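## Task

Carry the tray from the staging bench onto the work bench. Its tube goes into the blue rack if the cap's dot is orange, or the green rack if the dot is white, pushed fully down. The run fails if the tube touches the floor or if any robot tips over or finishes leaning. The tray's bottles must finish upright inside the tray. The tray must rest on the work bench with nothing hanging past its edge. Either robot or both may work. At the end, release everything and back away. Anything that stays in place only because a robot holds it does not count.

## Robot and tools

ROBOTS. There are two identical Hello Robot Stretch 4 robots, r1 and r2. Each has a base on omni wheels, a lift that rides up a mast, a telescoping arm that reaches forward, a three-joint wrist (yaw, pitch, roll), a two-finger gripper and four cameras: <r>_head_camera, <r>_head_left_camera, <r>_head_right_camera and <r>_wrist_camera. Each robot is about 1.6 m tall, and its base rim lies within 0.23 m of its base origin. Loose objects may occasionally get a small push from outside.

FRAMES. Every robot reports in its own frames. Base frame: origin on the floor below the base centre, x forward, y left, z up. hand_pose is the pinch point between the open fingertips, given in this frame; with all wrist joints at 0 its axes line up with the base frame, and the printed value may be a little off. The odometry frame is where the base frame was when the scene began. Only images, lidar_m and wrist_depth_mm reveal where one robot is relative to the other. Camera calibrations are given per camera in OpenCV form, with T_world_to_cam relative to the carrying robot's base frame; they carry small errors, which grow for the wrist camera when the arm is extended.

execute_actions. Argument "actions" is a list holding one action or none (none just reports state and images). The action is an object keyed by "r1" and/or "r2". Under each robot:
- "base": exactly one of translate_m (straight drive, + forward, -2 to 2 m), strafe_m (sideways, + left, -2 to 2 m) or rotate_rad (turn in place, + counter-clockwise seen from above, -3.2 to 3.2 rad). These are offsets, measured from where the base last reported itself in this scene.
- "joints": absolute targets by name: lift_m 0 to 1.2 m; arm_m 0 to 0.55 m of extension; wrist_yaw_rad -1.134 to 4.276 (0 points forward, + turns left, 3.14 is folded back, above 3.4 the arm may block it); wrist_pitch_rad -1.117 to 4.259 (0 level, 1.57 points down); wrist_roll_rad -1.117 to 4.259 (0 has both fingers level, + turns clockwise viewed from behind); gripper_m -0.038 to 0.141, the fingertip gap in metres (below 0 the fingers squeeze each other). Done tolerances: ±0.004 for lift, arm and gripper, ±0.02 for yaw and roll, ±0.05 for pitch. Joint targets outside range are clipped and reported; other bad values or unknown keys reject the whole call.
- "pace": "slow", "default", "fast" or "max" (base up to 0.1/0.3/0.4/0.6 m/s and 1/2/3/4 rad/s; slower when the lift is above 0.2 m, down to 0.3 m/s and 1 rad/s at 1.2 m).
- "contact_limits": {"arm_m": 0 to 0.75}, how hard the arm may push before halting; 0.5 if omitted.
- "end_of_arm": "enable_torque", sent on its own, revives wrist or gripper motors that shut off.
All motions in one action begin together; each action lasts at most 15 s. "cameras" picks which images return (omit, null or ["all"] for all, [] for none). A robot or joint left out may still be driving toward its earlier target. If a result reports a stop, any later movement, wait or finished_scene calls in the same reply are skipped.

wait: seconds 0 to 10; nothing new is commanded; returns state and images. zoom_image: camera name plus region [x0, y0, x1, y1] in pixels of that camera's latest full image, at most 504 by 504. read_manual: only licence texts. finished_scene: give the number of the scene you are ending; it is final and reports success, so the goal must already hold stably.

RESULT LINES. base_status and joint_status: "done"; "off_target" (stopped short, may still push); "contact_stop_at_<key>" (hit something; that part goes slack, so a lift can sag under load and a base can roll); "limit_stop_at_<name>", including limit_stop_at_tilt (lean over 6 degrees, lift, arm and wheels go slack) and limit_stop_at_own_body (the joint was about to hit the robot; can happen with pitch below -0.2 and roll below -0.4 or above 4); "time_out"; "torque_fault" (wrist or gripper motor went limp, e.g. from pressing the gripper into something or more than ~2 kg in a level gripper; send enable_torque). on_its_own covers what you did not command; its "held at" is the target, not the position. base_odometry counts wheel turns (slip included); heading is + left in -3.142..3.142. If turned_by_wheels and turned_by_imu differ by over ~0.1 rad, the base likely hit or slipped. base_tilt in degrees, forward and right positive, with a fixed bias up to ~1.5. motor_effort is percent of max, + toward higher joint values, peak in brackets; for wheel_0..2, + turns the base right. lidar_m: 12 distances in metres in 30 degree sectors, 1st straight ahead then counter-clockwise (4th left, 7th behind, 10th right); "-" means nothing seen or closer than 0.25 m; it misses clear objects and thin legs but sees the other robot. wrist_depth_mm: 7x7 grid of depths, 100 to 2000 mm, from top left.

GRIPPING. Command a gap smaller than the object to grasp; a lower value squeezes harder and pulls the object inward. Only motor_effort on gripper_m (at targets of 0 or more) hints at a firm hold. If fingertips jam on a surface below, raise the lift. To unfold the wrist at scene start, send lift_m 0.4 with wrist_yaw_rad 0.

AVOID. Any hard contact between the two robots: once bases touch, a few more millimetres is a hard press and ends the run. Driving or turning with over 1 kg held and arm_m above 0.2, especially at fast paces, and steady hard pushes with a high gripper can tip a robot. Two robots sharing a load may travel up to ~3 cm apart per metre, which can pull one over. Avoid dropping tubes, slamming and hard pushes; tubes must never reach the floor. Fewer motion seconds are better.

Each tool is called after "Call:" as name(argument=value, ...) on one line, values as JSON.

## Session

Call:
execute_actions(actions=[])

Scene clock: 0.00 s.
r1.base_odometry: x=+0.000 y=+0.000 heading=+0.000 (m, m, rad; r1's odometry frame)
r1.turned_by_wheels: +0.000 (rad since the last result)
r1.turned_by_imu: +0.000 (rad since the last result)
r1.base_tilt: forward=+0.5 right=-0.3 (deg)
r1.lidar_m: 0.91 1.57 2.46 1.50 1.86 1.55 1.37 2.39 1.68 0.91 0.78 0.78
r1.base_status: not commanded
r1.joint_positions: lift_m=+0.140 arm_m=+0.000 wrist_yaw_rad=+3.116 wrist_pitch_rad=+0.013 wrist_roll_rad=+0.011 gripper_m=+0.057
r1.joint_status: not commanded
r1.motor_effort: lift_m=+19 arm_m=-1 wrist_yaw_rad=+0 wrist_pitch_rad=-7 wrist_roll_rad=+0 gripper_m=-3 wheel_0=-1 wheel_1=+0 wheel_2=+0 (%)
r1.hand_pose: x=-0.1153 y=+0.0947 z=+0.3145 quat_wxyz=(+0.013, -0.006, +0.006, +1.000) (m; r1's base frame)
r1.wrist_depth_mm: - 140 - - - - - / - 117 157 - - - - / - 126 173 - - - - / 141 142 - - - - - / 1618 1921 - - - - - / 960 1060 195 1205 196 1229 1229 / 715 732 820 109 809 809 854
r2.base_odometry: x=+0.000 y=+0.000 heading=+0.000 (m, m, rad; r2's odometry frame)
r2.turned_by_wheels: +0.000 (rad since the last result)
r2.turned_by_imu: +0.000 (rad since the last result)
r2.base_tilt: forward=+0.4 right=+0.3 (deg)
r2.lidar_m: 1.01 0.95 0.99 1.37 3.66 1.54 1.21 2.78 1.52 1.51 3.86 1.37
r2.base_status: not commanded
r2.joint_positions: lift_m=+0.233 arm_m=+0.002 wrist_yaw_rad=+3.045 wrist_pitch_rad=-0.015 wrist_roll_rad=-0.012 gripper_m=+0.057
r2.joint_status: not commanded
r2.motor_effort: lift_m=+19 arm_m=-1 wrist_yaw_rad=-1 wrist_pitch_rad=-8 wrist_roll_rad=-1 gripper_m=-4 wheel_0=+0 wheel_1=+1 wheel_2=+0 (%)
r2.hand_pose: x=-0.1057 y=+0.1149 z=+0.4157 quat_wxyz=(+0.048, +0.007, -0.006, +0.999) (m; r2's base frame)
r2.wrist_depth_mm: - 137 - - - - - / - 126 271 - - - - / 106 138 224 - - - - / 138 167 - - - - - / - - 1863 1756 1808 - - / 1160 1229 1078 1205 196 1308 1308 / 866 831 931 - 976 891 931
pictures: r1_head_camera, r1_head_left_camera, r1_head_right_camera, r1_wrist_camera, r2_head_camera, r2_head_left_camera, r2_head_right_camera, r2_wrist_camera
Images, in order (width x height): r1_head_camera 420x560, r1_head_left_camera 420x672, r1_head_right_camera 420x672, r1_wrist_camera 616x392, r2_head_camera 420x560, r2_head_left_camera 420x672, r2_head_right_camera 420x672, r2_wrist_camera 616x392.

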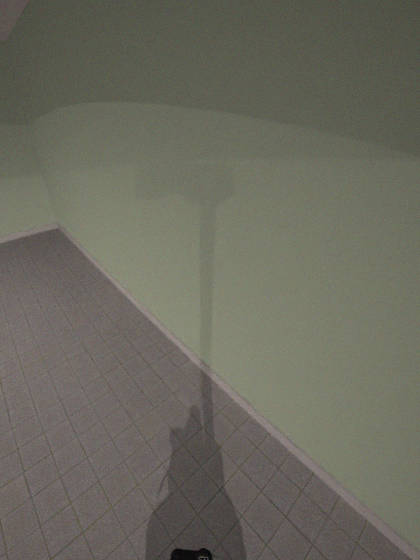

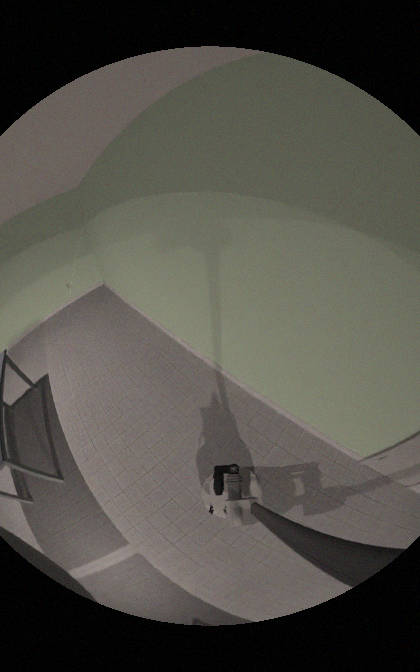

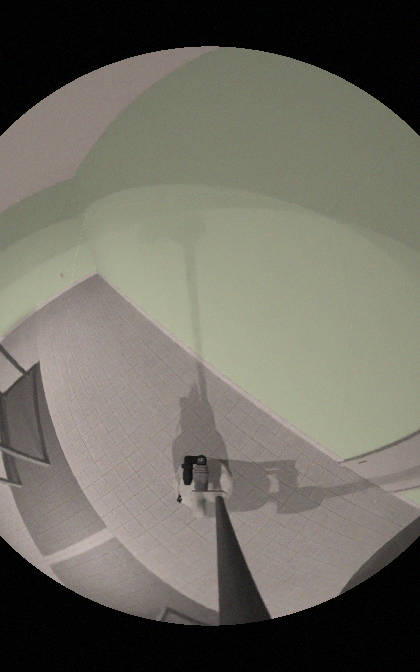

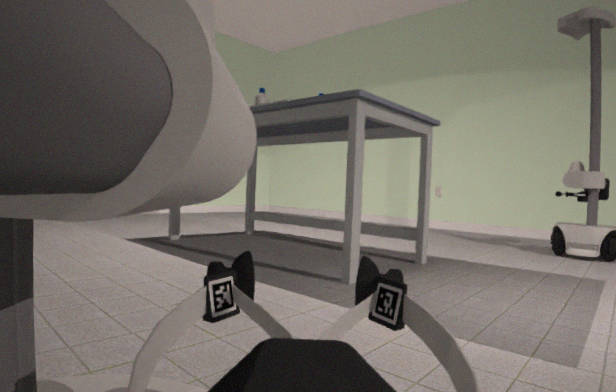

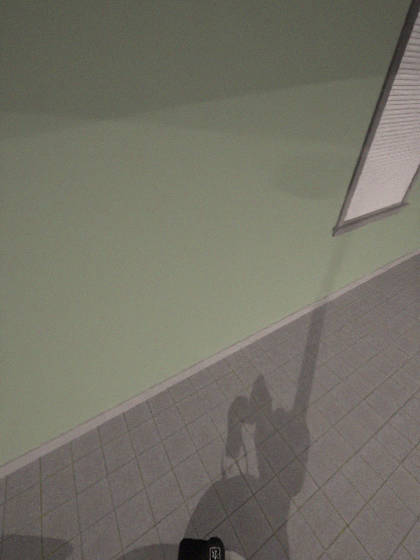

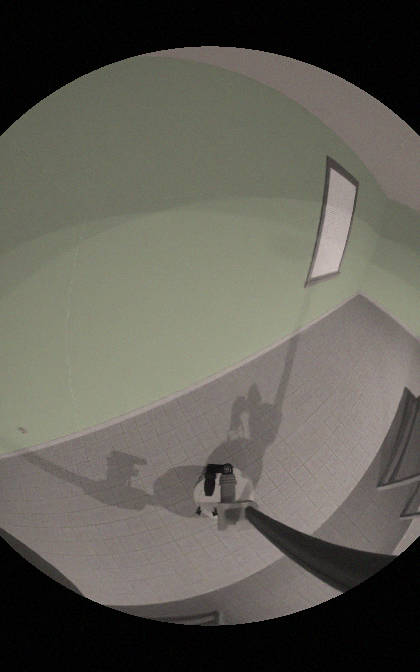

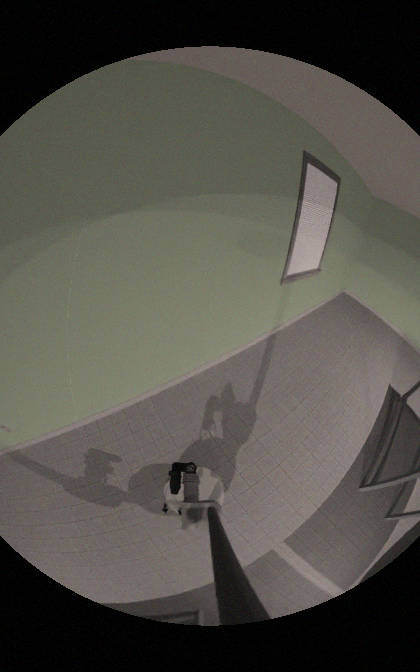

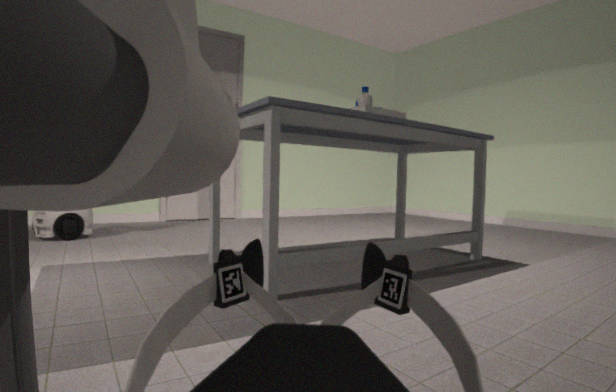

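Call:
execute_actions(actions=[{"r1":{"base":{"rotate_rad":2.3},"joints":{"lift_m":0.9,"wrist_yaw_rad":0}},"r2":{"base":{"rotate_rad":-2.3},"joints":{"lift_m":0.9,"wrist_yaw_rad":0}}}])

Scene clock: 10.57 s.
r1.base_odometry: x=+0.000 y=+0.000 heading=+2.299 (m, m, rad; r1's odometry frame)
r1.turned_by_wheels: +2.299 (rad since the last result)
r1.turned_by_imu: +2.307 (rad since the last result)
r1.base_tilt: forward=+0.6 right=-0.3 (deg)
r1.lidar_m: 2.54 1.39 1.55 4.23 1.19 0.83 0.77 0.81 1.02 2.47 1.85 1.49
r1.base_status: done
r1.joint_positions: lift_m=+0.900 arm_m=+0.000 wrist_yaw_rad=+0.000 wrist_pitch_rad=+0.013 wrist_roll_rad=+0.011 gripper_m=+0.057
r1.joint_status: all done
r1.motor_effort: lift_m=+21(22) arm_m=-1(1) wrist_yaw_rad=-1(8) wrist_pitch_rad=-7(7) wrist_roll_rad=+1(0) gripper_m=-4(3) wheel_0=-4(8) wheel_1=-3(13) wheel_2=-3(10) (%)
r1.hand_pose: x=+0.4594 y=-0.0874 z=+1.0744 quat_wxyz=(+1.000, +0.005, +0.006, +0.000) (m; r1's base frame)
r1.wrist_depth_mm: - - - - - - - / - - - - - - - / - - - - - - - / - - - - - - - / - - - - - - - / - - 195 - 195 - 1205 / - - - 109 - - -
r2.base_odometry: x=+0.000 y=+0.000 heading=-2.300 (m, m, rad; r2's odometry frame)
r2.turned_by_wheels: -2.300 (rad since the last result)
r2.turned_by_imu: -2.294 (rad since the last result)
r2.base_tilt: forward=+0.4 right=+0.3 (deg)
r2.lidar_m: 1.92 1.48 2.30 1.79 1.07 0.96 0.95 1.16 2.13 1.92 1.22 1.44
r2.base_status: done
r2.joint_positions: lift_m=+0.900 arm_m=+0.002 wrist_yaw_rad=+0.000 wrist_pitch_rad=-0.015 wrist_roll_rad=-0.012 gripper_m=+0.057
r2.joint_status: all done
r2.motor_effort: lift_m=+22(21) arm_m=-1(1) wrist_yaw_rad=+0(6) wrist_pitch_rad=-8(9) wrist_roll_rad=+0(1) gripper_m=-4(5) wheel_0=+1(8) wheel_1=+0(6) wheel_2=+1(8) (%)
r2.hand_pose: x=+0.4614 y=-0.0873 z=+1.0824 quat_wxyz=(+1.000, -0.006, -0.008, +0.000) (m; r2's base frame)
r2.wrist_depth_mm: - - - - - - - / - - - - - - - / - - - - - - - / - - - - - - - / 1537 1576 1708 - - - - / - - 1808 - 196 - - / - 1182 - - - - -
pictures: r1_head_camera, r1_head_left_camera, r1_head_right_camera, r1_wrist_camera, r2_head_camera, r2_head_left_camera, r2_head_right_camera, r2_wrist_camera
camera_calibration (this result's frames):
r1_wrist_camera: T_world_to_cam=[[0.00386496, -0.99947, 0.0323306, -0.127241], [-0.039893, -0.0324592, -0.998677, 1.14269], [0.999196, 0.00257008, -0.0399973, -0.186988], [0, 0, 0, 1]] pos_world=[0.232915, -0.0896024, 1.13781]
r2_wrist_camera: T_world_to_cam=[[0.0587664, -0.99728, 0.0444763, -0.150043], [-0.0340913, -0.0465322, -0.998335, 1.13404], [0.997689, 0.0571523, -0.0367331, -0.188112], [0, 0, 0, 1]] pos_world=[0.235156, -0.0861148, 1.13191]
Images, in order (width x height): r1_head_camera 420x560, r1_head_left_camera 420x672, r1_head_right_camera 420x672, r1_wrist_camera 616x392, r2_head_camera 420x560, r2_head_left_camera 420x672, r2_head_right_camera 420x672, r2_wrist_camera 616x392.

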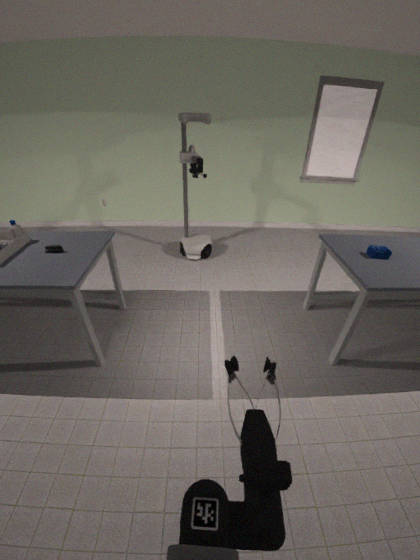

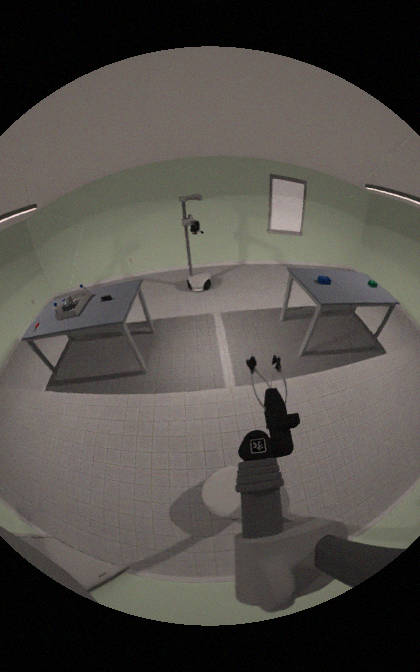

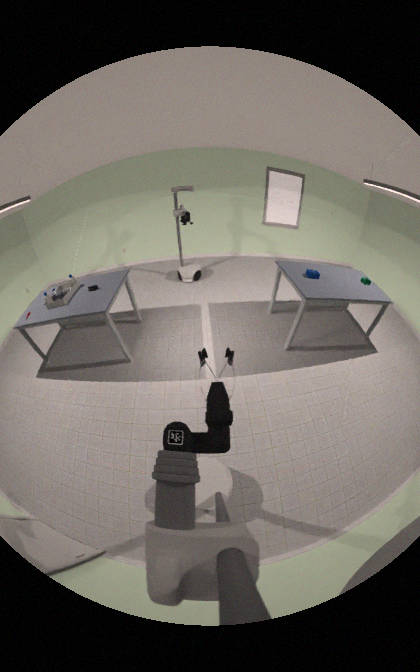

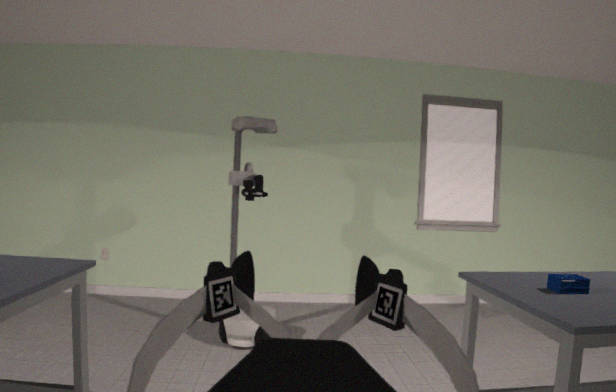

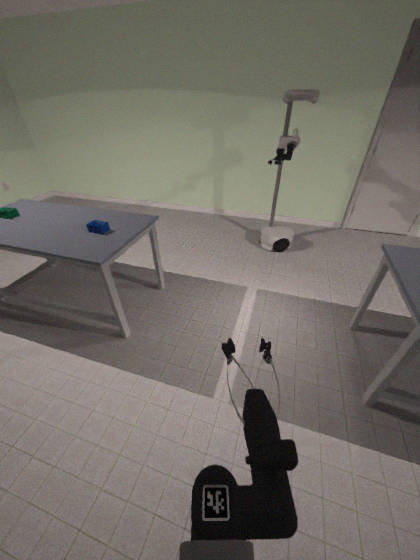

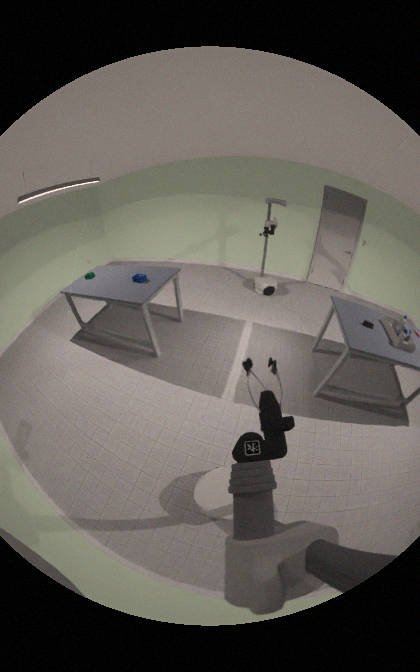

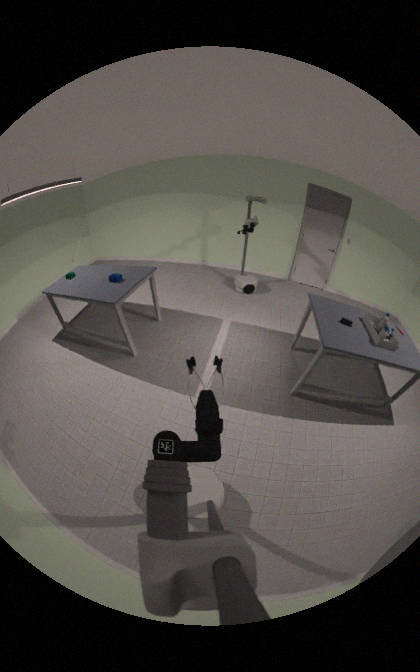

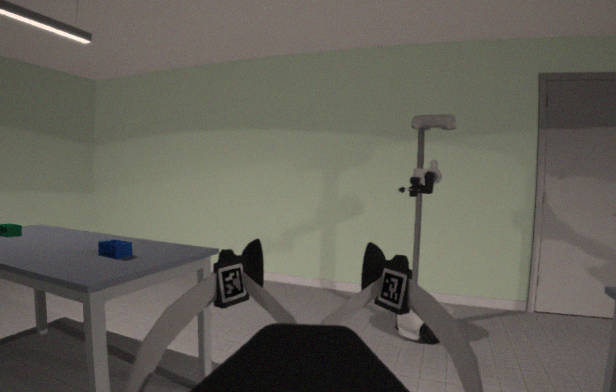

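Call:
execute_actions(actions=[{"r1":{"base":{"rotate_rad":0.05}},"r2":{"base":{"rotate_rad":-0.35}}}], cameras=[])

Call:
execute_actions(actions=[{"r1":{"base":{"strafe_m":1.4}},"r2":{"base":{"strafe_m":-1.2}}}], cameras=[])

Call:
execute_actions(actions=[{"r1":{"base":{"translate_m":0.4},"joints":{"wrist_pitch_rad":0.5}},"r2":{"base":{"translate_m":0.3},"joints":{"wrist_pitch_rad":0.5}}}], cameras=["r1_head_camera","r1_wrist_camera","r2_head_camera","r2_wrist_camera"])

Scene clock: 25.57 s.
r1.base_odometry: x=+0.000 y=+0.000 heading=+2.348 (m, m, rad; r1's odometry frame)
r1.turned_by_wheels: +0.049 (rad since the last result)
r1.turned_by_imu: +0.051 (rad since the last result)
r1.base_tilt: forward=+0.5 right=-0.2 (deg)
r1.lidar_m: 2.63 1.36 1.65 3.49 1.13 0.82 0.77 0.82 1.11 2.92 1.72 1.53
r1.base_status: done
r1.joint_positions: lift_m=+0.900 arm_m=+0.000 wrist_yaw_rad=+0.000 wrist_pitch_rad=+0.013 wrist_roll_rad=+0.011 gripper_m=+0.057
r1.joint_status: not commanded
r1.motor_effort: lift_m=+21(21) arm_m=-2(1) wrist_yaw_rad=-1(1) wrist_pitch_rad=-7(7) wrist_roll_rad=+0(0) gripper_m=-1(3) wheel_0=-6(8) wheel_1=-5(10) wheel_2=-4(5) (%)
r1.hand_pose: x=+0.4594 y=-0.0874 z=+1.0744 quat_wxyz=(+1.000, +0.005, +0.006, +0.000) (m; r1's base frame)
r1.wrist_depth_mm: - - - - - - - / - - - - - - - / - - - - - - - / - - - - - - - / - - - - - - - / - - 195 - 195 - 1336 / - - - 109 - - -
r2.base_odometry: x=+0.000 y=+0.000 heading=-2.649 (m, m, rad; r2's odometry frame)
r2.turned_by_wheels: -0.350 (rad since the last result)
r2.turned_by_imu: -0.349 (rad since the last result)
r2.base_tilt: forward=+0.4 right=+0.3 (deg)
r2.lidar_m: 2.63 1.54 1.48 4.24 1.42 1.01 0.96 0.98 1.34 3.36 1.51 1.21
r2.base_status: done
r2.joint_positions: lift_m=+0.900 arm_m=+0.002 wrist_yaw_rad=+0.000 wrist_pitch_rad=-0.015 wrist_roll_rad=-0.012 gripper_m=+0.057
r2.joint_status: not commanded
r2.motor_effort: lift_m=+22(21) arm_m=-1(1) wrist_yaw_rad=+0(2) wrist_pitch_rad=-8(9) wrist_roll_rad=+0(1) gripper_m=-4(3) wheel_0=+2(7) wheel_1=+1(5) wheel_2=+2(9) (%)
r2.hand_pose: x=+0.4614 y=-0.0873 z=+1.0824 quat_wxyz=(+1.000, -0.006, -0.008, +0.000) (m; r2's base frame)
r2.wrist_depth_mm: - - - - - - - / - - - - - - - / - - - - - - - / - - - - - - - / - - - - - - - / - - - - 196 1138 1025 / - - - - - 1499 842
pictures: none
No camera images: the call's "cameras" was empty. Leave "cameras" out to get every camera's image.

Scene clock: 31.57 s.
r1.base_odometry: x=-0.998 y=-0.982 heading=+2.348 (m, m, rad; r1's odometry frame)
r1.turned_by_wheels: +0.000 (rad since the last result)
r1.turned_by_imu: +0.010 (rad since the last result)
r1.base_tilt: forward=+0.5 right=-0.3 (deg)
r1.lidar_m: 1.13 1.16 2.95 2.82 1.18 0.79 0.77 0.82 1.18 3.07 2.63 1.20
r1.base_status: done
r1.joint_positions: lift_m=+0.900 arm_m=+0.000 wrist_yaw_rad=+0.000 wrist_pitch_rad=+0.013 wrist_roll_rad=+0.011 gripper_m=+0.057
r1.joint_status: not commanded
r1.motor_effort: lift_m=+21(21) arm_m=-1(1) wrist_yaw_rad=+0(0) wrist_pitch_rad=-7(6) wrist_roll_rad=+0(1) gripper_m=-2(3) wheel_0=-3(14) wheel_1=+2(12) wheel_2=+0(4) (%)
r1.hand_pose: x=+0.4594 y=-0.0874 z=+1.0744 quat_wxyz=(+1.000, +0.005, +0.006, +0.000) (m; r1's base frame)
r1.wrist_depth_mm: - - - - - - - / - - - - - - - / - - - - - - - / - - - - - - - / - - - - - - - / 991 1060 194 1118 195 - - / - 1576 960 109 960 976 -
r2.base_odometry: x=-0.567 y=+1.057 heading=-2.649 (m, m, rad; r2's odometry frame)
r2.turned_by_wheels: +0.000 (rad since the last result)
r2.turned_by_imu: -0.004 (rad since the last result)
r2.base_tilt: forward=+0.4 right=+0.3 (deg)
r2.lidar_m: 1.05 1.12 2.52 3.86 1.39 0.97 0.92 0.96 1.29 2.97 3.07 1.12
r2.base_status: done
r2.joint_positions: lift_m=+0.900 arm_m=+0.002 wrist_yaw_rad=+0.000 wrist_pitch_rad=-0.015 wrist_roll_rad=-0.012 gripper_m=+0.057
r2.joint_status: not commanded
r2.motor_effort: lift_m=+22(22) arm_m=-1(1) wrist_yaw_rad=-1(1) wrist_pitch_rad=-8(8) wrist_roll_rad=-1(1) gripper_m=-3(4) wheel_0=+1(14) wheel_1=+0(10) wheel_2=+0(2) (%)
r2.hand_pose: x=+0.4614 y=-0.0873 z=+1.0824 quat_wxyz=(+1.000, -0.006, -0.008, +0.000) (m; r2's base frame)
r2.wrist_depth_mm: - - - - - - - / - - - - - - - / - - - - - - - / - - - - - - - / - - 1464 - - - - / - 960 842 960 197 1025 1042 / 1983 931 1430 - 904 891 878
pictures: none
No camera images: the call's "cameras" was empty. Leave "cameras" out to get every camera's image.

Scene clock: 34.40 s.
r1.base_odometry: x=-1.278 y=-0.697 heading=+2.348 (m, m, rad; r1's odometry frame)
r1.turned_by_wheels: +0.000 (rad since the last result)
r1.turned_by_imu: +0.002 (rad since the last result)
r1.base_tilt: forward=+0.4 right=-0.3 (deg)
r1.lidar_m: 0.73 0.78 1.02 2.83 1.78 1.23 1.17 1.26 1.72 3.32 2.48 0.78
r1.base_status: done
r1.joint_positions: lift_m=+0.900 arm_m=+0.000 wrist_yaw_rad=+0.000 wrist_pitch_rad=+0.502 wrist_roll_rad=+0.011 gripper_m=+0.057
r1.joint_status: all done
r1.motor_effort: lift_m=+21(21) arm_m=-1(1) wrist_yaw_rad=+0(1) wrist_pitch_rad=-5(4) wrist_roll_rad=-1(1) gripper_m=-2(3) wheel_0=+5(6) wheel_1=+5(7) wheel_2=-3(12) (%)
r1.hand_pose: x=+0.4239 y=-0.0874 z=+0.9394 quat_wxyz=(+0.969, +0.005, +0.248, -0.001) (m; r1's base frame)
r1.wrist_depth_mm: - - - - - - - / - - 1078 - - - - / 866 809 778 904 931 960 - / 647 647 668 683 699 715 723 / 1537 1464 668 1464 668 683 691 / 1366 1366 195 1430 195 1499 798 / 1182 1182 1229 109 1255 904 1229
r2.base_odometry: x=-0.831 y=+0.916 heading=-2.649 (m, m, rad; r2's odometry frame)
r2.turned_by_wheels: +0.000 (rad since the last result)
r2.turned_by_imu: +0.002 (rad since the last result)
r2.base_tilt: forward=+0.4 right=+0.3 (deg)
r2.lidar_m: 0.77 0.77 2.41 2.83 1.82 1.29 1.22 1.27 1.70 2.95 1.15 0.82
r2.base_status: done
r2.joint_positions: lift_m=+0.900 arm_m=+0.002 wrist_yaw_rad=+0.000 wrist_pitch_rad=+0.501 wrist_roll_rad=-0.012 gripper_m=+0.057
r2.joint_status: all done
r2.motor_effort: lift_m=+21(22) arm_m=-1(1) wrist_yaw_rad=-1(0) wrist_pitch_rad=-6(9) wrist_roll_rad=-1(1) gripper_m=-3(4) wheel_0=+1(9) wheel_1=+1(4) wheel_2=+1(10) (%)
r2.hand_pose: x=+0.4259 y=-0.0874 z=+0.9394 quat_wxyz=(+0.969, -0.006, +0.248, +0.002) (m; r2's base frame)
r2.wrist_depth_mm: - - - - - - - / - - 1182 1025 991 - - / 809 820 809 741 723 820 831 / 676 661 676 647 654 654 654 / 866 1576 1537 1618 1661 1537 1618 / 1205 1308 1255 1308 195 1336 1308 / 1138 976 1160 - 1205 960 1160
pictures: r1_head_camera, r1_wrist_camera, r2_head_camera, r2_wrist_camera
camera_calibration (this result's frames):
r1_wrist_camera: T_world_to_cam=[[0.0184092, -0.999471, 0.0268178, -0.123785], [-0.504239, -0.0324424, -0.862955, 1.07577], [0.863368, 0.00236375, -0.504569, 0.337075], [0, 0, 0, 1]] pos_world=[0.253703, -0.0896157, 1.10174]
r2_wrist_camera: T_world_to_cam=[[0.0728927, -0.997291, 0.00988754, -0.115198], [-0.522628, -0.0466392, -0.851284, 1.06], [0.849439, 0.0568849, -0.524611, 0.363482], [0, 0, 0, 1]] pos_world=[0.253628, -0.0861249, 1.09419]
Images, in order (width x height): r1_head_camera 420x560, r1_wrist_camera 616x392, r2_head_camera 420x560, r2_wrist_camera 616x392.

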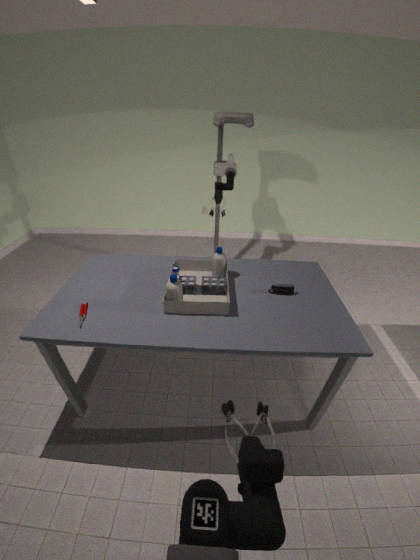

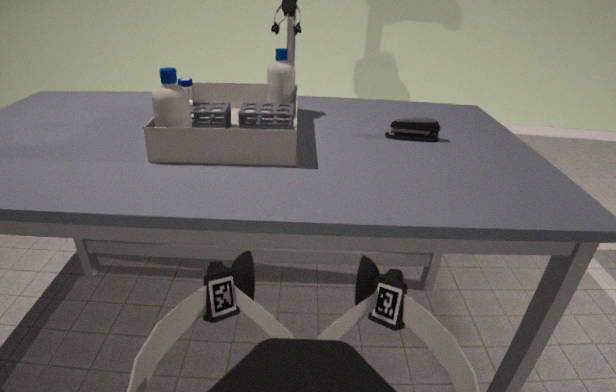

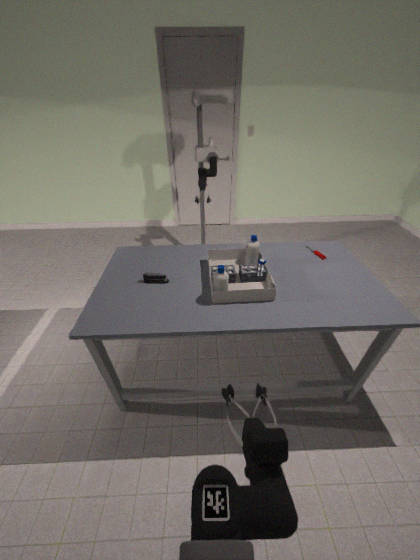

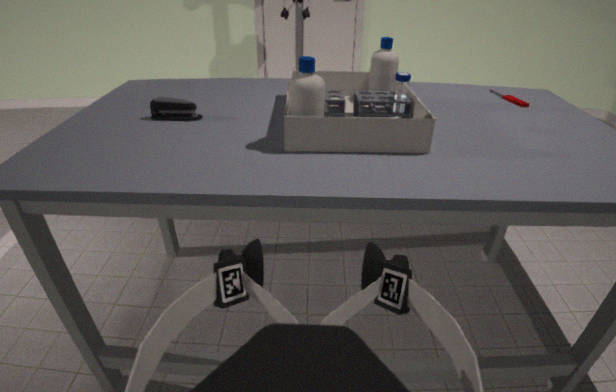

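Call:
execute_actions(actions=[{"r2":{"base":{"strafe_m":-0.155},"joints":{"gripper_m":0.08}},"r1":{"base":{"strafe_m":0.13}}}], cameras=[])

Call:
execute_actions(actions=[{"r2":{"base":{"translate_m":0.35},"joints":{"arm_m":0.12}}}], cameras=["r2_head_camera","r2_wrist_camera"])

Scene clock: 50.00 s.
r1.base_odometry: x=-1.371 y=-0.788 heading=+2.348 (m, m, rad; r1's odometry frame)
r1.turned_by_wheels: +0.000 (rad since the last result)
r1.turned_by_imu: +0.002 (rad since the last result)
r1.base_tilt: forward=+0.6 right=-0.2 (deg)
r1.lidar_m: 0.70 0.77 2.83 2.70 1.77 1.28 1.18 1.25 1.75 3.37 1.11 0.79
r1.base_status: done
r1.joint_positions: lift_m=+0.900 arm_m=+0.000 wrist_yaw_rad=+0.000 wrist_pitch_rad=+0.502 wrist_roll_rad=+0.011 gripper_m=+0.057
r1.joint_status: not commanded
r1.motor_effort: lift_m=+21(21) arm_m=-1(1) wrist_yaw_rad=+0(1) wrist_pitch_rad=-4(5) wrist_roll_rad=-1(1) gripper_m=-3(2) wheel_0=-2(16) wheel_1=+1(12) wheel_2=+0(2) (%)
r1.hand_pose: x=+0.4239 y=-0.0874 z=+0.9394 quat_wxyz=(+0.969, +0.005, +0.248, -0.001) (m; r1's base frame)
r1.wrist_depth_mm: - - - - - - - / - - - 1078 - - - / 854 866 788 788 931 946 1078 / 647 654 668 683 699 715 707 / 1618 1464 668 1430 668 691 683 / 1336 1397 195 1430 195 1464 1464 / 1205 1182 1229 109 1255 1229 931
r2.base_odometry: x=-0.905 y=+1.052 heading=-2.649 (m, m, rad; r2's odometry frame)
r2.turned_by_wheels: +0.000 (rad since the last result)
r2.turned_by_imu: -0.001 (rad since the last result)
r2.base_tilt: forward=+0.4 right=+0.3 (deg)
r2.lidar_m: 0.77 0.80 1.07 2.89 1.79 1.28 1.20 1.27 1.71 2.80 2.91 0.79
r2.base_status: done
r2.joint_positions: lift_m=+0.900 arm_m=+0.002 wrist_yaw_rad=+0.000 wrist_pitch_rad=+0.501 wrist_roll_rad=-0.012 gripper_m=+0.080
r2.joint_status: all done
r2.motor_effort: lift_m=+21(21) arm_m=-1(1) wrist_yaw_rad=+0(2) wrist_pitch_rad=-6(6) wrist_roll_rad=-1(1) gripper_m=-2(3) wheel_0=+1(10) wheel_1=+1(9) wheel_2=+0(0) (%)
r2.hand_pose: x=+0.4259 y=-0.0874 z=+0.9394 quat_wxyz=(+0.969, -0.006, +0.248, +0.002) (m; r2's base frame)
r2.wrist_depth_mm: - - - - - - - / - 1229 1060 960 1229 - - / 798 809 750 741 798 820 831 / 668 676 676 668 647 654 661 / 1537 1618 1618 1576 1661 1618 1618 / 1308 1308 1281 1336 1281 1366 878 / 976 976 1118 - 1182 976 1025
pictures: none
No camera images: the call's "cameras" was empty. Leave "cameras" out to get every camera's image.

Scene clock: 52.63 s.
r1.base_odometry: x=-1.371 y=-0.788 heading=+2.348 (m, m, rad; r1's odometry frame)
r1.turned_by_wheels: +0.000 (rad since the last result)
r1.turned_by_imu: +0.001 (rad since the last result)
r1.base_tilt: forward=+0.6 right=-0.2 (deg)
r1.lidar_m: 0.73 0.77 2.84 2.71 1.77 1.29 1.17 1.24 1.76 3.37 1.07 0.77
r1.base_status: not commanded
r1.joint_positions: lift_m=+0.900 arm_m=+0.000 wrist_yaw_rad=+0.000 wrist_pitch_rad=+0.502 wrist_roll_rad=+0.011 gripper_m=+0.057
r1.joint_status: not commanded
r1.motor_effort: lift_m=+21(21) arm_m=-1(1) wrist_yaw_rad=-1(0) wrist_pitch_rad=-5(4) wrist_roll_rad=+1(1) gripper_m=-4(1) wheel_0=-2(2) wheel_1=+1(1) wheel_2=+0(0) (%)
r1.hand_pose: x=+0.4239 y=-0.0874 z=+0.9394 quat_wxyz=(+0.969, +0.005, +0.248, -0.001) (m; r1's base frame)
r1.wrist_depth_mm: - - - - - - - / - - - 1078 - - - / 854 866 778 788 931 931 1078 / 640 647 668 683 683 707 723 / 1618 1464 676 1430 668 683 691 / 1366 1430 195 1464 196 1499 1464 / 1160 1182 1229 109 1229 1255 917
r2.base_odometry: x=-1.213 y=+0.887 heading=-2.649 (m, m, rad; r2's odometry frame)
r2.turned_by_wheels: +0.000 (rad since the last result)
r2.turned_by_imu: +0.002 (rad since the last result)
r2.base_tilt: forward=+0.4 right=+0.3 (deg)
r2.lidar_m: 0.41 0.43 0.57 2.48 2.29 1.64 1.56 1.61 2.17 2.78 0.63 0.45
r2.base_status: done
r2.joint_positions: lift_m=+0.900 arm_m=+0.119 wrist_yaw_rad=+0.000 wrist_pitch_rad=+0.502 wrist_roll_rad=-0.012 gripper_m=+0.080
r2.joint_status: all done
r2.motor_effort: lift_m=+21(21) arm_m=+5(6) wrist_yaw_rad=+0(0) wrist_pitch_rad=-7(6) wrist_roll_rad=+0(1) gripper_m=-3(3) wheel_0=+2(6) wheel_1=+1(4) wheel_2=+1(9) (%)
r2.hand_pose: x=+0.5430 y=-0.0874 z=+0.9394 quat_wxyz=(+0.969, -0.006, +0.248, +0.001) (m; r2's base frame)
r2.wrist_depth_mm: - - - - - - - / - - - - - - - / 798 798 676 597 809 820 831 / 609 338 539 508 609 615 621 / 480 336 484 480 473 496 492 / 394 347 343 338 345 407 413 / 351 343 359 - 362 347 355
pictures: r2_head_camera, r2_wrist_camera
camera_calibration (this result's frames):
r2_wrist_camera: T_world_to_cam=[[0.0726477, -0.997309, 0.00987445, -0.123651], [-0.522792, -0.0465099, -0.85119, 1.12118], [0.849359, 0.0566748, -0.524764, 0.264176], [0, 0, 0, 1]] pos_world=[0.370745, -0.0861449, 1.09419]
Images, in order (width x height): r2_head_camera 420x560, r2_wrist_camera 616x392.

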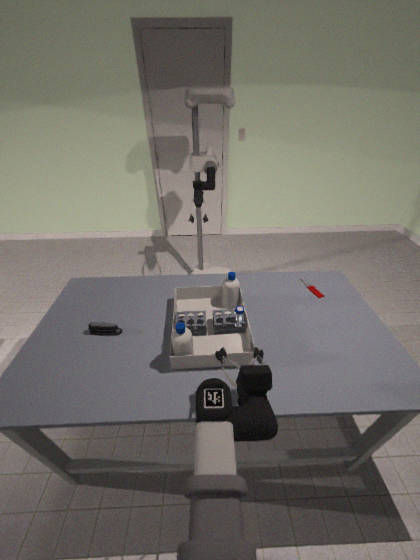

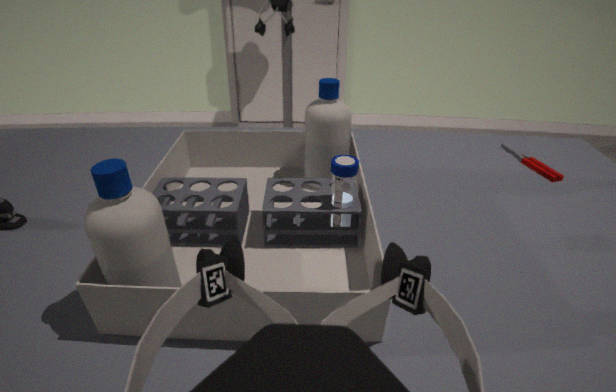

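Call:
execute_actions(actions=[{"r2":{"base":{"strafe_m":-0.02},"joints":{"arm_m":0.23,"lift_m":0.875}}}], cameras=["r1_head_camera","r2_wrist_camera"])

Scene clock: 60.83 s.
r1.base_odometry: x=-1.371 y=-0.788 heading=+2.348 (m, m, rad; r1's odometry frame)
r1.turned_by_wheels: +0.000 (rad since the last result)
r1.turned_by_imu: +0.002 (rad since the last result)
r1.base_tilt: forward=+0.6 right=-0.3 (deg)
r1.lidar_m: 0.72 0.75 2.83 2.70 1.78 1.25 1.19 1.24 1.75 3.32 1.11 0.77
r1.base_status: not commanded
r1.joint_positions: lift_m=+0.900 arm_m=+0.000 wrist_yaw_rad=+0.000 wrist_pitch_rad=+0.502 wrist_roll_rad=+0.011 gripper_m=+0.057
r1.joint_status: not commanded
r1.motor_effort: lift_m=+21(21) arm_m=-1(0) wrist_yaw_rad=-1(1) wrist_pitch_rad=-5(5) wrist_roll_rad=-1(0) gripper_m=-5(3) wheel_0=-2(2) wheel_1=+1(1) wheel_2=+0(0) (%)
r1.hand_pose: x=+0.4239 y=-0.0874 z=+0.9394 quat_wxyz=(+0.969, +0.005, +0.248, -0.001) (m; r1's base frame)
r1.wrist_depth_mm: - - - - - - - / - - 1205 1078 - - - / 866 878 778 778 917 931 1098 / 640 654 668 683 699 699 732 / 1576 1464 668 1464 668 676 691 / 1397 1397 195 1430 195 1499 1464 / 1160 1160 1229 109 1255 1229 917
r2.base_odometry: x=-1.223 y=+0.904 heading=-2.649 (m, m, rad; r2's odometry frame)
r2.turned_by_wheels: +0.000 (rad since the last result)
r2.turned_by_imu: -0.001 (rad since the last result)
r2.base_tilt: forward=+0.4 right=+0.3 (deg)
r2.lidar_m: 0.41 0.44 0.58 2.50 2.32 1.63 1.56 1.64 2.19 2.78 0.65 0.44
r2.base_status: done
r2.joint_positions: lift_m=+0.875 arm_m=+0.229 wrist_yaw_rad=+0.000 wrist_pitch_rad=+0.502 wrist_roll_rad=-0.012 gripper_m=+0.080
r2.joint_status: all done
r2.motor_effort: lift_m=+17(17) arm_m=+5(4) wrist_yaw_rad=-4(1) wrist_pitch_rad=-7(7) wrist_roll_rad=-1(0) gripper_m=-1(3) wheel_0=-1(8) wheel_1=+0(7) wheel_2=+0(0) (%)
r2.hand_pose: x=+0.6530 y=-0.0874 z=+0.9147 quat_wxyz=(+0.969, -0.006, +0.248, +0.001) (m; r2's base frame)
r2.wrist_depth_mm: - - - - - - - / - - - - - - - / 750 732 741 469 750 - - / 559 500 554 488 569 569 569 / 247 384 377 379 442 452 452 / 236 370 351 377 286 379 377 / 250 291 330 - 329 322 329
pictures: r1_head_camera, r2_wrist_camera
camera_calibration (this result's frames):
r2_wrist_camera: T_world_to_cam=[[0.0726764, -0.997307, 0.00987129, -0.131405], [-0.522828, -0.0465247, -0.851167, 1.15768], [0.849334, 0.0566988, -0.524801, 0.157892], [0, 0, 0, 1]] pos_world=[0.480713, -0.0861426, 1.06954]
Images, in order (width x height): r1_head_camera 420x560, r2_wrist_camera 616x392.

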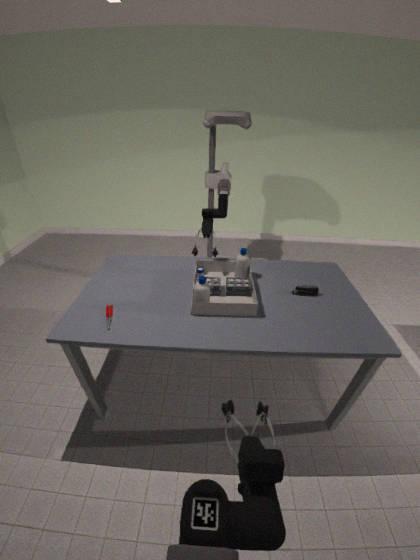

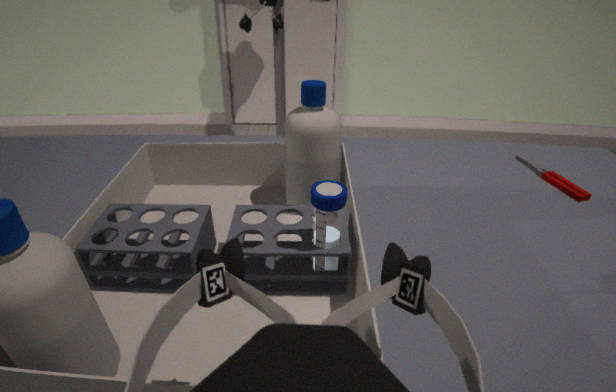

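Call:
execute_actions(actions=[{"r2":{"base":{"strafe_m":-0.008},"joints":{"arm_m":0.32,"lift_m":0.855}}}], cameras=["r1_wrist_camera","r2_wrist_camera"])

Scene clock: 69.03 s.
r1.base_odometry: x=-1.371 y=-0.788 heading=+2.348 (m, m, rad; r1's odometry frame)
r1.turned_by_wheels: +0.000 (rad since the last result)
r1.turned_by_imu: +0.001 (rad since the last result)
r1.base_tilt: forward=+0.6 right=-0.3 (deg)
r1.lidar_m: 0.72 0.76 2.84 2.69 1.80 1.30 1.19 1.26 1.74 3.35 1.05 0.79
r1.base_status: not commanded
r1.joint_positions: lift_m=+0.900 arm_m=+0.000 wrist_yaw_rad=+0.000 wrist_pitch_rad=+0.502 wrist_roll_rad=+0.011 gripper_m=+0.057
r1.joint_status: not commanded
r1.motor_effort: lift_m=+21(21) arm_m=-1(1) wrist_yaw_rad=-1(1) wrist_pitch_rad=-4(5) wrist_roll_rad=-1(1) gripper_m=-3(2) wheel_0=-2(2) wheel_1=+1(1) wheel_2=+0(0) (%)
r1.hand_pose: x=+0.4239 y=-0.0874 z=+0.9394 quat_wxyz=(+0.969, +0.005, +0.248, -0.001) (m; r1's base frame)
r1.wrist_depth_mm: - - - - - - - / - - 1229 1078 - - - / 866 878 778 768 946 931 1098 / 647 647 668 676 707 707 715 / 1618 1499 676 1464 668 676 683 / 1397 1397 195 1430 196 1464 1499 / 1205 1182 1229 109 1229 1229 917
r2.base_odometry: x=-1.226 y=+0.911 heading=-2.649 (m, m, rad; r2's odometry frame)
r2.turned_by_wheels: +0.000 (rad since the last result)
r2.turned_by_imu: +0.000 (rad since the last result)
r2.base_tilt: forward=+0.4 right=+0.3 (deg)
r2.lidar_m: 0.42 0.45 0.60 2.50 2.32 1.64 1.57 1.61 2.16 2.76 0.64 0.45
r2.base_status: done
r2.joint_positions: lift_m=+0.855 arm_m=+0.319 wrist_yaw_rad=+0.000 wrist_pitch_rad=+0.502 wrist_roll_rad=-0.012 gripper_m=+0.080
r2.joint_status: all done
r2.motor_effort: lift_m=+17(13) arm_m=+5(7) wrist_yaw_rad=+2(1) wrist_pitch_rad=-7(7) wrist_roll_rad=+0(1) gripper_m=-1(1) wheel_0=+1(6) wheel_1=+2(7) wheel_2=+0(1) (%)
r2.hand_pose: x=+0.7430 y=-0.0874 z=+0.8947 quat_wxyz=(+0.969, -0.006, +0.248, +0.001) (m; r2's base frame)
r2.wrist_depth_mm: - - - - - - - / - - - - - - - / - - - 377 - - - / 521 469 480 402 535 525 530 / 327 342 345 309 424 427 424 / 296 291 276 278 268 353 351 / 298 293 306 - 314 300 307
pictures: r1_wrist_camera, r2_wrist_camera
camera_calibration (this result's frames):
r1_wrist_camera: T_world_to_cam=[[0.0185153, -0.999469, 0.0268177, -0.123803], [-0.504238, -0.0324958, -0.862953, 1.07577], [0.863366, 0.00245534, -0.504571, 0.337078], [0, 0, 0, 1]] pos_world=[0.253712, -0.0896069, 1.10174]
r2_wrist_camera: T_world_to_cam=[[0.0726488, -0.997309, 0.00987051, -0.137734], [-0.522839, -0.0465102, -0.851162, 1.1877], [0.84933, 0.0566752, -0.524811, 0.0709669], [0, 0, 0, 1]] pos_world=[0.57071, -0.0861448, 1.04953]
Images, in order (width x height): r1_wrist_camera 616x392, r2_wrist_camera 616x392.

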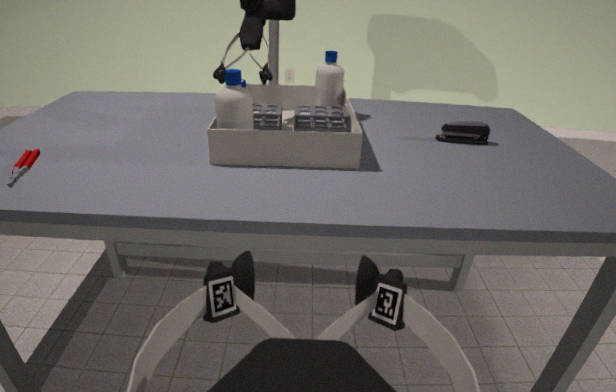

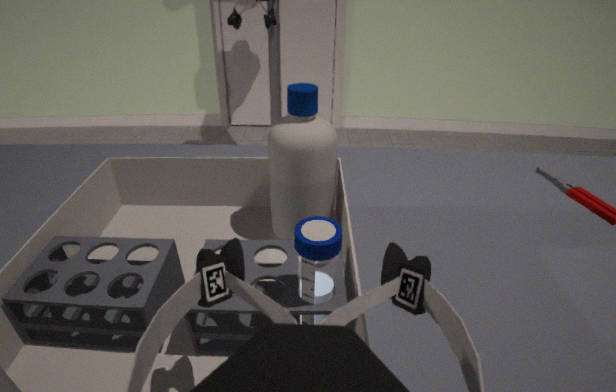

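Call:
execute_actions(actions=[{"r2":{"joints":{"arm_m":0.355,"lift_m":0.845}}}], cameras=[])

Call:
execute_actions(actions=[{"r2":{"joints":{"gripper_m":0.005}}}], cameras=["r2_wrist_camera"])

Call:
execute_actions(actions=[{"r2":{"joints":{"lift_m":1.0},"pace":"slow"}}], cameras=["r1_wrist_camera","r2_wrist_camera"])

Scene clock: 77.33 s.
r1.base_odometry: x=-1.371 y=-0.788 heading=+2.348 (m, m, rad; r1's odometry frame)
r1.turned_by_wheels: +0.000 (rad since the last result)
r1.turned_by_imu: +0.001 (rad since the last result)
r1.base_tilt: forward=+0.5 right=-0.3 (deg)
r1.lidar_m: 0.74 0.76 2.82 2.70 1.75 1.27 1.19 1.25 1.75 3.35 1.09 0.77
r1.base_status: not commanded
r1.joint_positions: lift_m=+0.900 arm_m=+0.000 wrist_yaw_rad=+0.000 wrist_pitch_rad=+0.502 wrist_roll_rad=+0.011 gripper_m=+0.057
r1.joint_status: not commanded
r1.motor_effort: lift_m=+21(21) arm_m=-1(1) wrist_yaw_rad=-1(0) wrist_pitch_rad=-5(4) wrist_roll_rad=+0(0) gripper_m=+0(3) wheel_0=-2(2) wheel_1=+1(1) wheel_2=+0(0) (%)
r1.hand_pose: x=+0.4239 y=-0.0874 z=+0.9394 quat_wxyz=(+0.969, +0.005, +0.248, -0.001) (m; r1's base frame)
r1.wrist_depth_mm: - - - - - - - / - - 1229 1078 - - - / 866 866 778 778 931 931 1098 / 640 661 668 683 691 715 723 / 1576 1464 668 1464 676 676 683 / 1366 1366 195 1430 196 1499 1464 / 1182 1205 1281 109 1255 1229 917
r2.base_odometry: x=-1.226 y=+0.911 heading=-2.649 (m, m, rad; r2's odometry frame)
r2.turned_by_wheels: +0.000 (rad since the last result)
r2.turned_by_imu: -0.001 (rad since the last result)
r2.base_tilt: forward=+0.4 right=+0.3 (deg)
r2.lidar_m: 0.41 0.44 0.59 2.52 2.30 1.64 1.56 1.63 2.19 2.77 0.62 0.44
r2.base_status: not commanded
r2.joint_positions: lift_m=+0.845 arm_m=+0.354 wrist_yaw_rad=+0.000 wrist_pitch_rad=+0.502 wrist_roll_rad=-0.012 gripper_m=+0.080
r2.joint_status: all done
r2.motor_effort: lift_m=+17(20) arm_m=+5(4) wrist_yaw_rad=+0(1) wrist_pitch_rad=-7(7) wrist_roll_rad=-1(1) gripper_m=-2(3) wheel_0=+1(1) wheel_1=+2(2) wheel_2=+0(0) (%)
r2.hand_pose: x=+0.7780 y=-0.0874 z=+0.8847 quat_wxyz=(+0.969, -0.006, +0.248, +0.001) (m; r2's base frame)
r2.wrist_depth_mm: - - - - - - - / - - - - - - - / - - - 336 - - - / 480 452 452 357 512 517 517 / 336 402 402 306 413 413 413 / 267 278 247 239 255 340 340 / 271 258 257 - 301 290 296
pictures: none
No camera images: the call's "cameras" was empty. Leave "cameras" out to get every camera's image.

Scene clock: 78.87 s.
r1.base_odometry: x=-1.371 y=-0.788 heading=+2.348 (m, m, rad; r1's odometry frame)
r1.turned_by_wheels: +0.000 (rad since the last result)
r1.turned_by_imu: +0.001 (rad since the last result)
r1.base_tilt: forward=+0.5 right=-0.3 (deg)
r1.lidar_m: 0.71 0.78 2.79 2.70 1.77 1.28 1.19 1.25 1.72 3.33 1.09 0.77
r1.base_status: not commanded
r1.joint_positions: lift_m=+0.900 arm_m=+0.000 wrist_yaw_rad=+0.000 wrist_pitch_rad=+0.502 wrist_roll_rad=+0.011 gripper_m=+0.057
r1.joint_status: not commanded
r1.motor_effort: lift_m=+21(21) arm_m=-1(1) wrist_yaw_rad=+0(1) wrist_pitch_rad=-5(5) wrist_roll_rad=+1(1) gripper_m=-3(2) wheel_0=-2(2) wheel_1=+1(0) wheel_2=+0(0) (%)
r1.hand_pose: x=+0.4239 y=-0.0874 z=+0.9394 quat_wxyz=(+0.969, +0.005, +0.248, -0.001) (m; r1's base frame)
r1.wrist_depth_mm: - - - - - - - / - - 1229 1060 - - - / 878 891 778 778 931 931 1078 / 647 647 668 676 691 707 715 / 1576 1464 683 1464 668 683 676 / 1366 1397 195 1464 196 1464 1430 / 1182 1182 1281 109 1255 1255 917
r2.base_odometry: x=-1.226 y=+0.911 heading=-2.649 (m, m, rad; r2's odometry frame)
r2.turned_by_wheels: +0.000 (rad since the last result)
r2.turned_by_imu: +0.000 (rad since the last result)
r2.base_tilt: forward=+0.4 right=+0.3 (deg)
r2.lidar_m: 0.41 0.45 0.59 2.50 2.29 1.67 1.56 1.60 2.20 2.74 0.64 0.45
r2.base_status: not commanded
r2.joint_positions: lift_m=+0.845 arm_m=+0.354 wrist_yaw_rad=+0.000 wrist_pitch_rad=+0.502 wrist_roll_rad=-0.012 gripper_m=+0.005
r2.joint_status: all done
r2.motor_effort: lift_m=+17(17) arm_m=+5(5) wrist_yaw_rad=-1(1) wrist_pitch_rad=-8(8) wrist_roll_rad=+0(1) gripper_m=-20(19) wheel_0=+1(1) wheel_1=+2(2) wheel_2=+0(0) (%)
r2.hand_pose: x=+0.7780 y=-0.0874 z=+0.8846 quat_wxyz=(+0.969, -0.006, +0.248, +0.001) (m; r2's base frame)
r2.wrist_depth_mm: - - - - - - - / - - - - - - - / - - - 336 - - - / 452 445 449 359 508 512 517 / 338 399 404 222 410 413 407 / 268 272 191 223 186 342 338 / 268 259 256 - 300 290 294
pictures: r2_wrist_camera
camera_calibration (this result's frames):
r2_wrist_camera: T_world_to_cam=[[0.0726461, -0.997309, 0.00986355, -0.140169], [-0.522922, -0.0465083, -0.851111, 1.19747], [0.849279, 0.0566721, -0.524893, 0.0360877], [0, 0, 0, 1]] pos_world=[0.605717, -0.0861451, 1.0395]
Images, in order (width x height): r2_wrist_camera 616x392.

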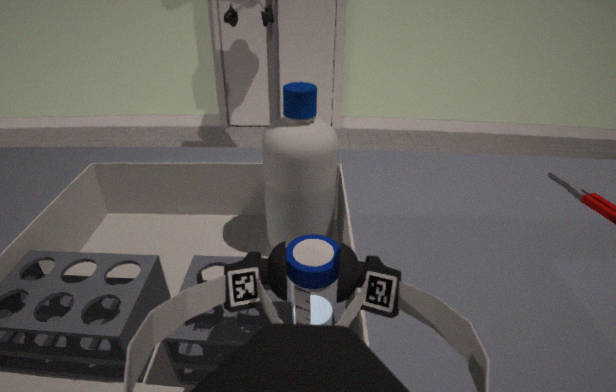

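Scene clock: 80.93 s.
r1.base_odometry: x=-1.371 y=-0.788 heading=+2.348 (m, m, rad; r1's odometry frame)
r1.turned_by_wheels: +0.000 (rad since the last result)
r1.turned_by_imu: +0.001 (rad since the last result)
r1.base_tilt: forward=+0.6 right=-0.3 (deg)
r1.lidar_m: 0.72 0.77 2.81 2.71 1.75 1.27 1.18 1.24 1.74 3.34 1.09 0.79
r1.base_status: not commanded
r1.joint_positions: lift_m=+0.900 arm_m=+0.000 wrist_yaw_rad=+0.000 wrist_pitch_rad=+0.502 wrist_roll_rad=+0.011 gripper_m=+0.057
r1.joint_status: not commanded
r1.motor_effort: lift_m=+21(21) arm_m=-1(1) wrist_yaw_rad=-2(1) wrist_pitch_rad=-5(4) wrist_roll_rad=+0(0) gripper_m=-1(3) wheel_0=-2(2) wheel_1=+1(1) wheel_2=+0(0) (%)
r1.hand_pose: x=+0.4239 y=-0.0874 z=+0.9394 quat_wxyz=(+0.969, +0.005, +0.248, -0.001) (m; r1's base frame)
r1.wrist_depth_mm: - - - - - - - / - - - 1078 - - - / 878 878 778 788 946 917 1078 / 640 654 661 676 691 707 723 / 1618 1430 676 1464 668 683 676 / 1366 1366 195 1464 195 1464 1499 / 1182 1205 1255 109 1255 1255 931
r2.base_odometry: x=-1.226 y=+0.911 heading=-2.649 (m, m, rad; r2's odometry frame)
r2.turned_by_wheels: +0.000 (rad since the last result)
r2.turned_by_imu: +0.000 (rad since the last result)
r2.base_tilt: forward=+0.4 right=+0.3 (deg)
r2.lidar_m: 0.40 0.44 0.59 2.49 2.30 1.63 1.56 1.60 2.17 2.76 0.65 0.43
r2.base_status: not commanded
r2.joint_positions: lift_m=+1.000 arm_m=+0.354 wrist_yaw_rad=+0.000 wrist_pitch_rad=+0.502 wrist_roll_rad=-0.012 gripper_m=+0.005
r2.joint_status: all done
r2.motor_effort: lift_m=+22(21) arm_m=+5(5) wrist_yaw_rad=-1(0) wrist_pitch_rad=-7(7) wrist_roll_rad=+0(0) gripper_m=-19(19) wheel_0=+1(1) wheel_1=+2(2) wheel_2=+0(0) (%)
r2.hand_pose: x=+0.7779 y=-0.0874 z=+1.0392 quat_wxyz=(+0.969, -0.006, +0.248, +0.001) (m; r2's base frame)
r2.wrist_depth_mm: - - - - - - - / - - - - - - - / - - - - - - - / - - - - - - - / 621 634 634 221 640 640 640 / 521 488 191 222 186 530 525 / 442 392 462 - 469 452 462
pictures: r1_wrist_camera, r2_wrist_camera
camera_calibration (this result's frames):
r1_wrist_camera: T_world_to_cam=[[0.0185155, -0.999469, 0.0268179, -0.123803], [-0.504237, -0.032496, -0.862953, 1.07577], [0.863367, 0.00245544, -0.504571, 0.337078], [0, 0, 0, 1]] pos_world=[0.253712, -0.0896069, 1.10174]
r2_wrist_camera: T_world_to_cam=[[0.0726465, -0.997309, 0.0098597, -0.14169], [-0.522967, -0.0465083, -0.851083, 1.32905], [0.849251, 0.0566719, -0.524938, 0.117305], [0, 0, 0, 1]] pos_world=[0.60572, -0.0861451, 1.1941]
Images, in order (width x height): r1_wrist_camera 616x392, r2_wrist_camera 616x392.

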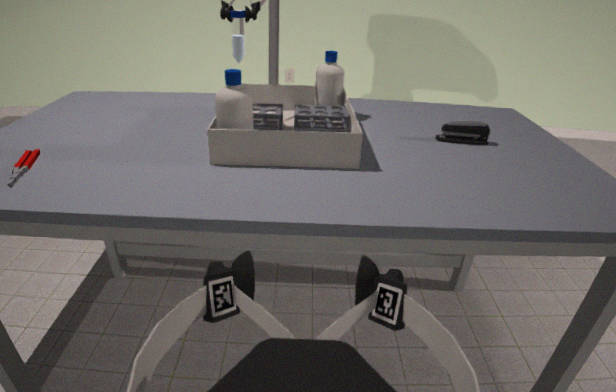

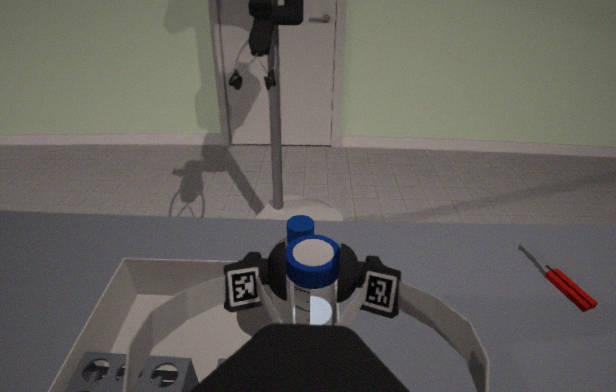

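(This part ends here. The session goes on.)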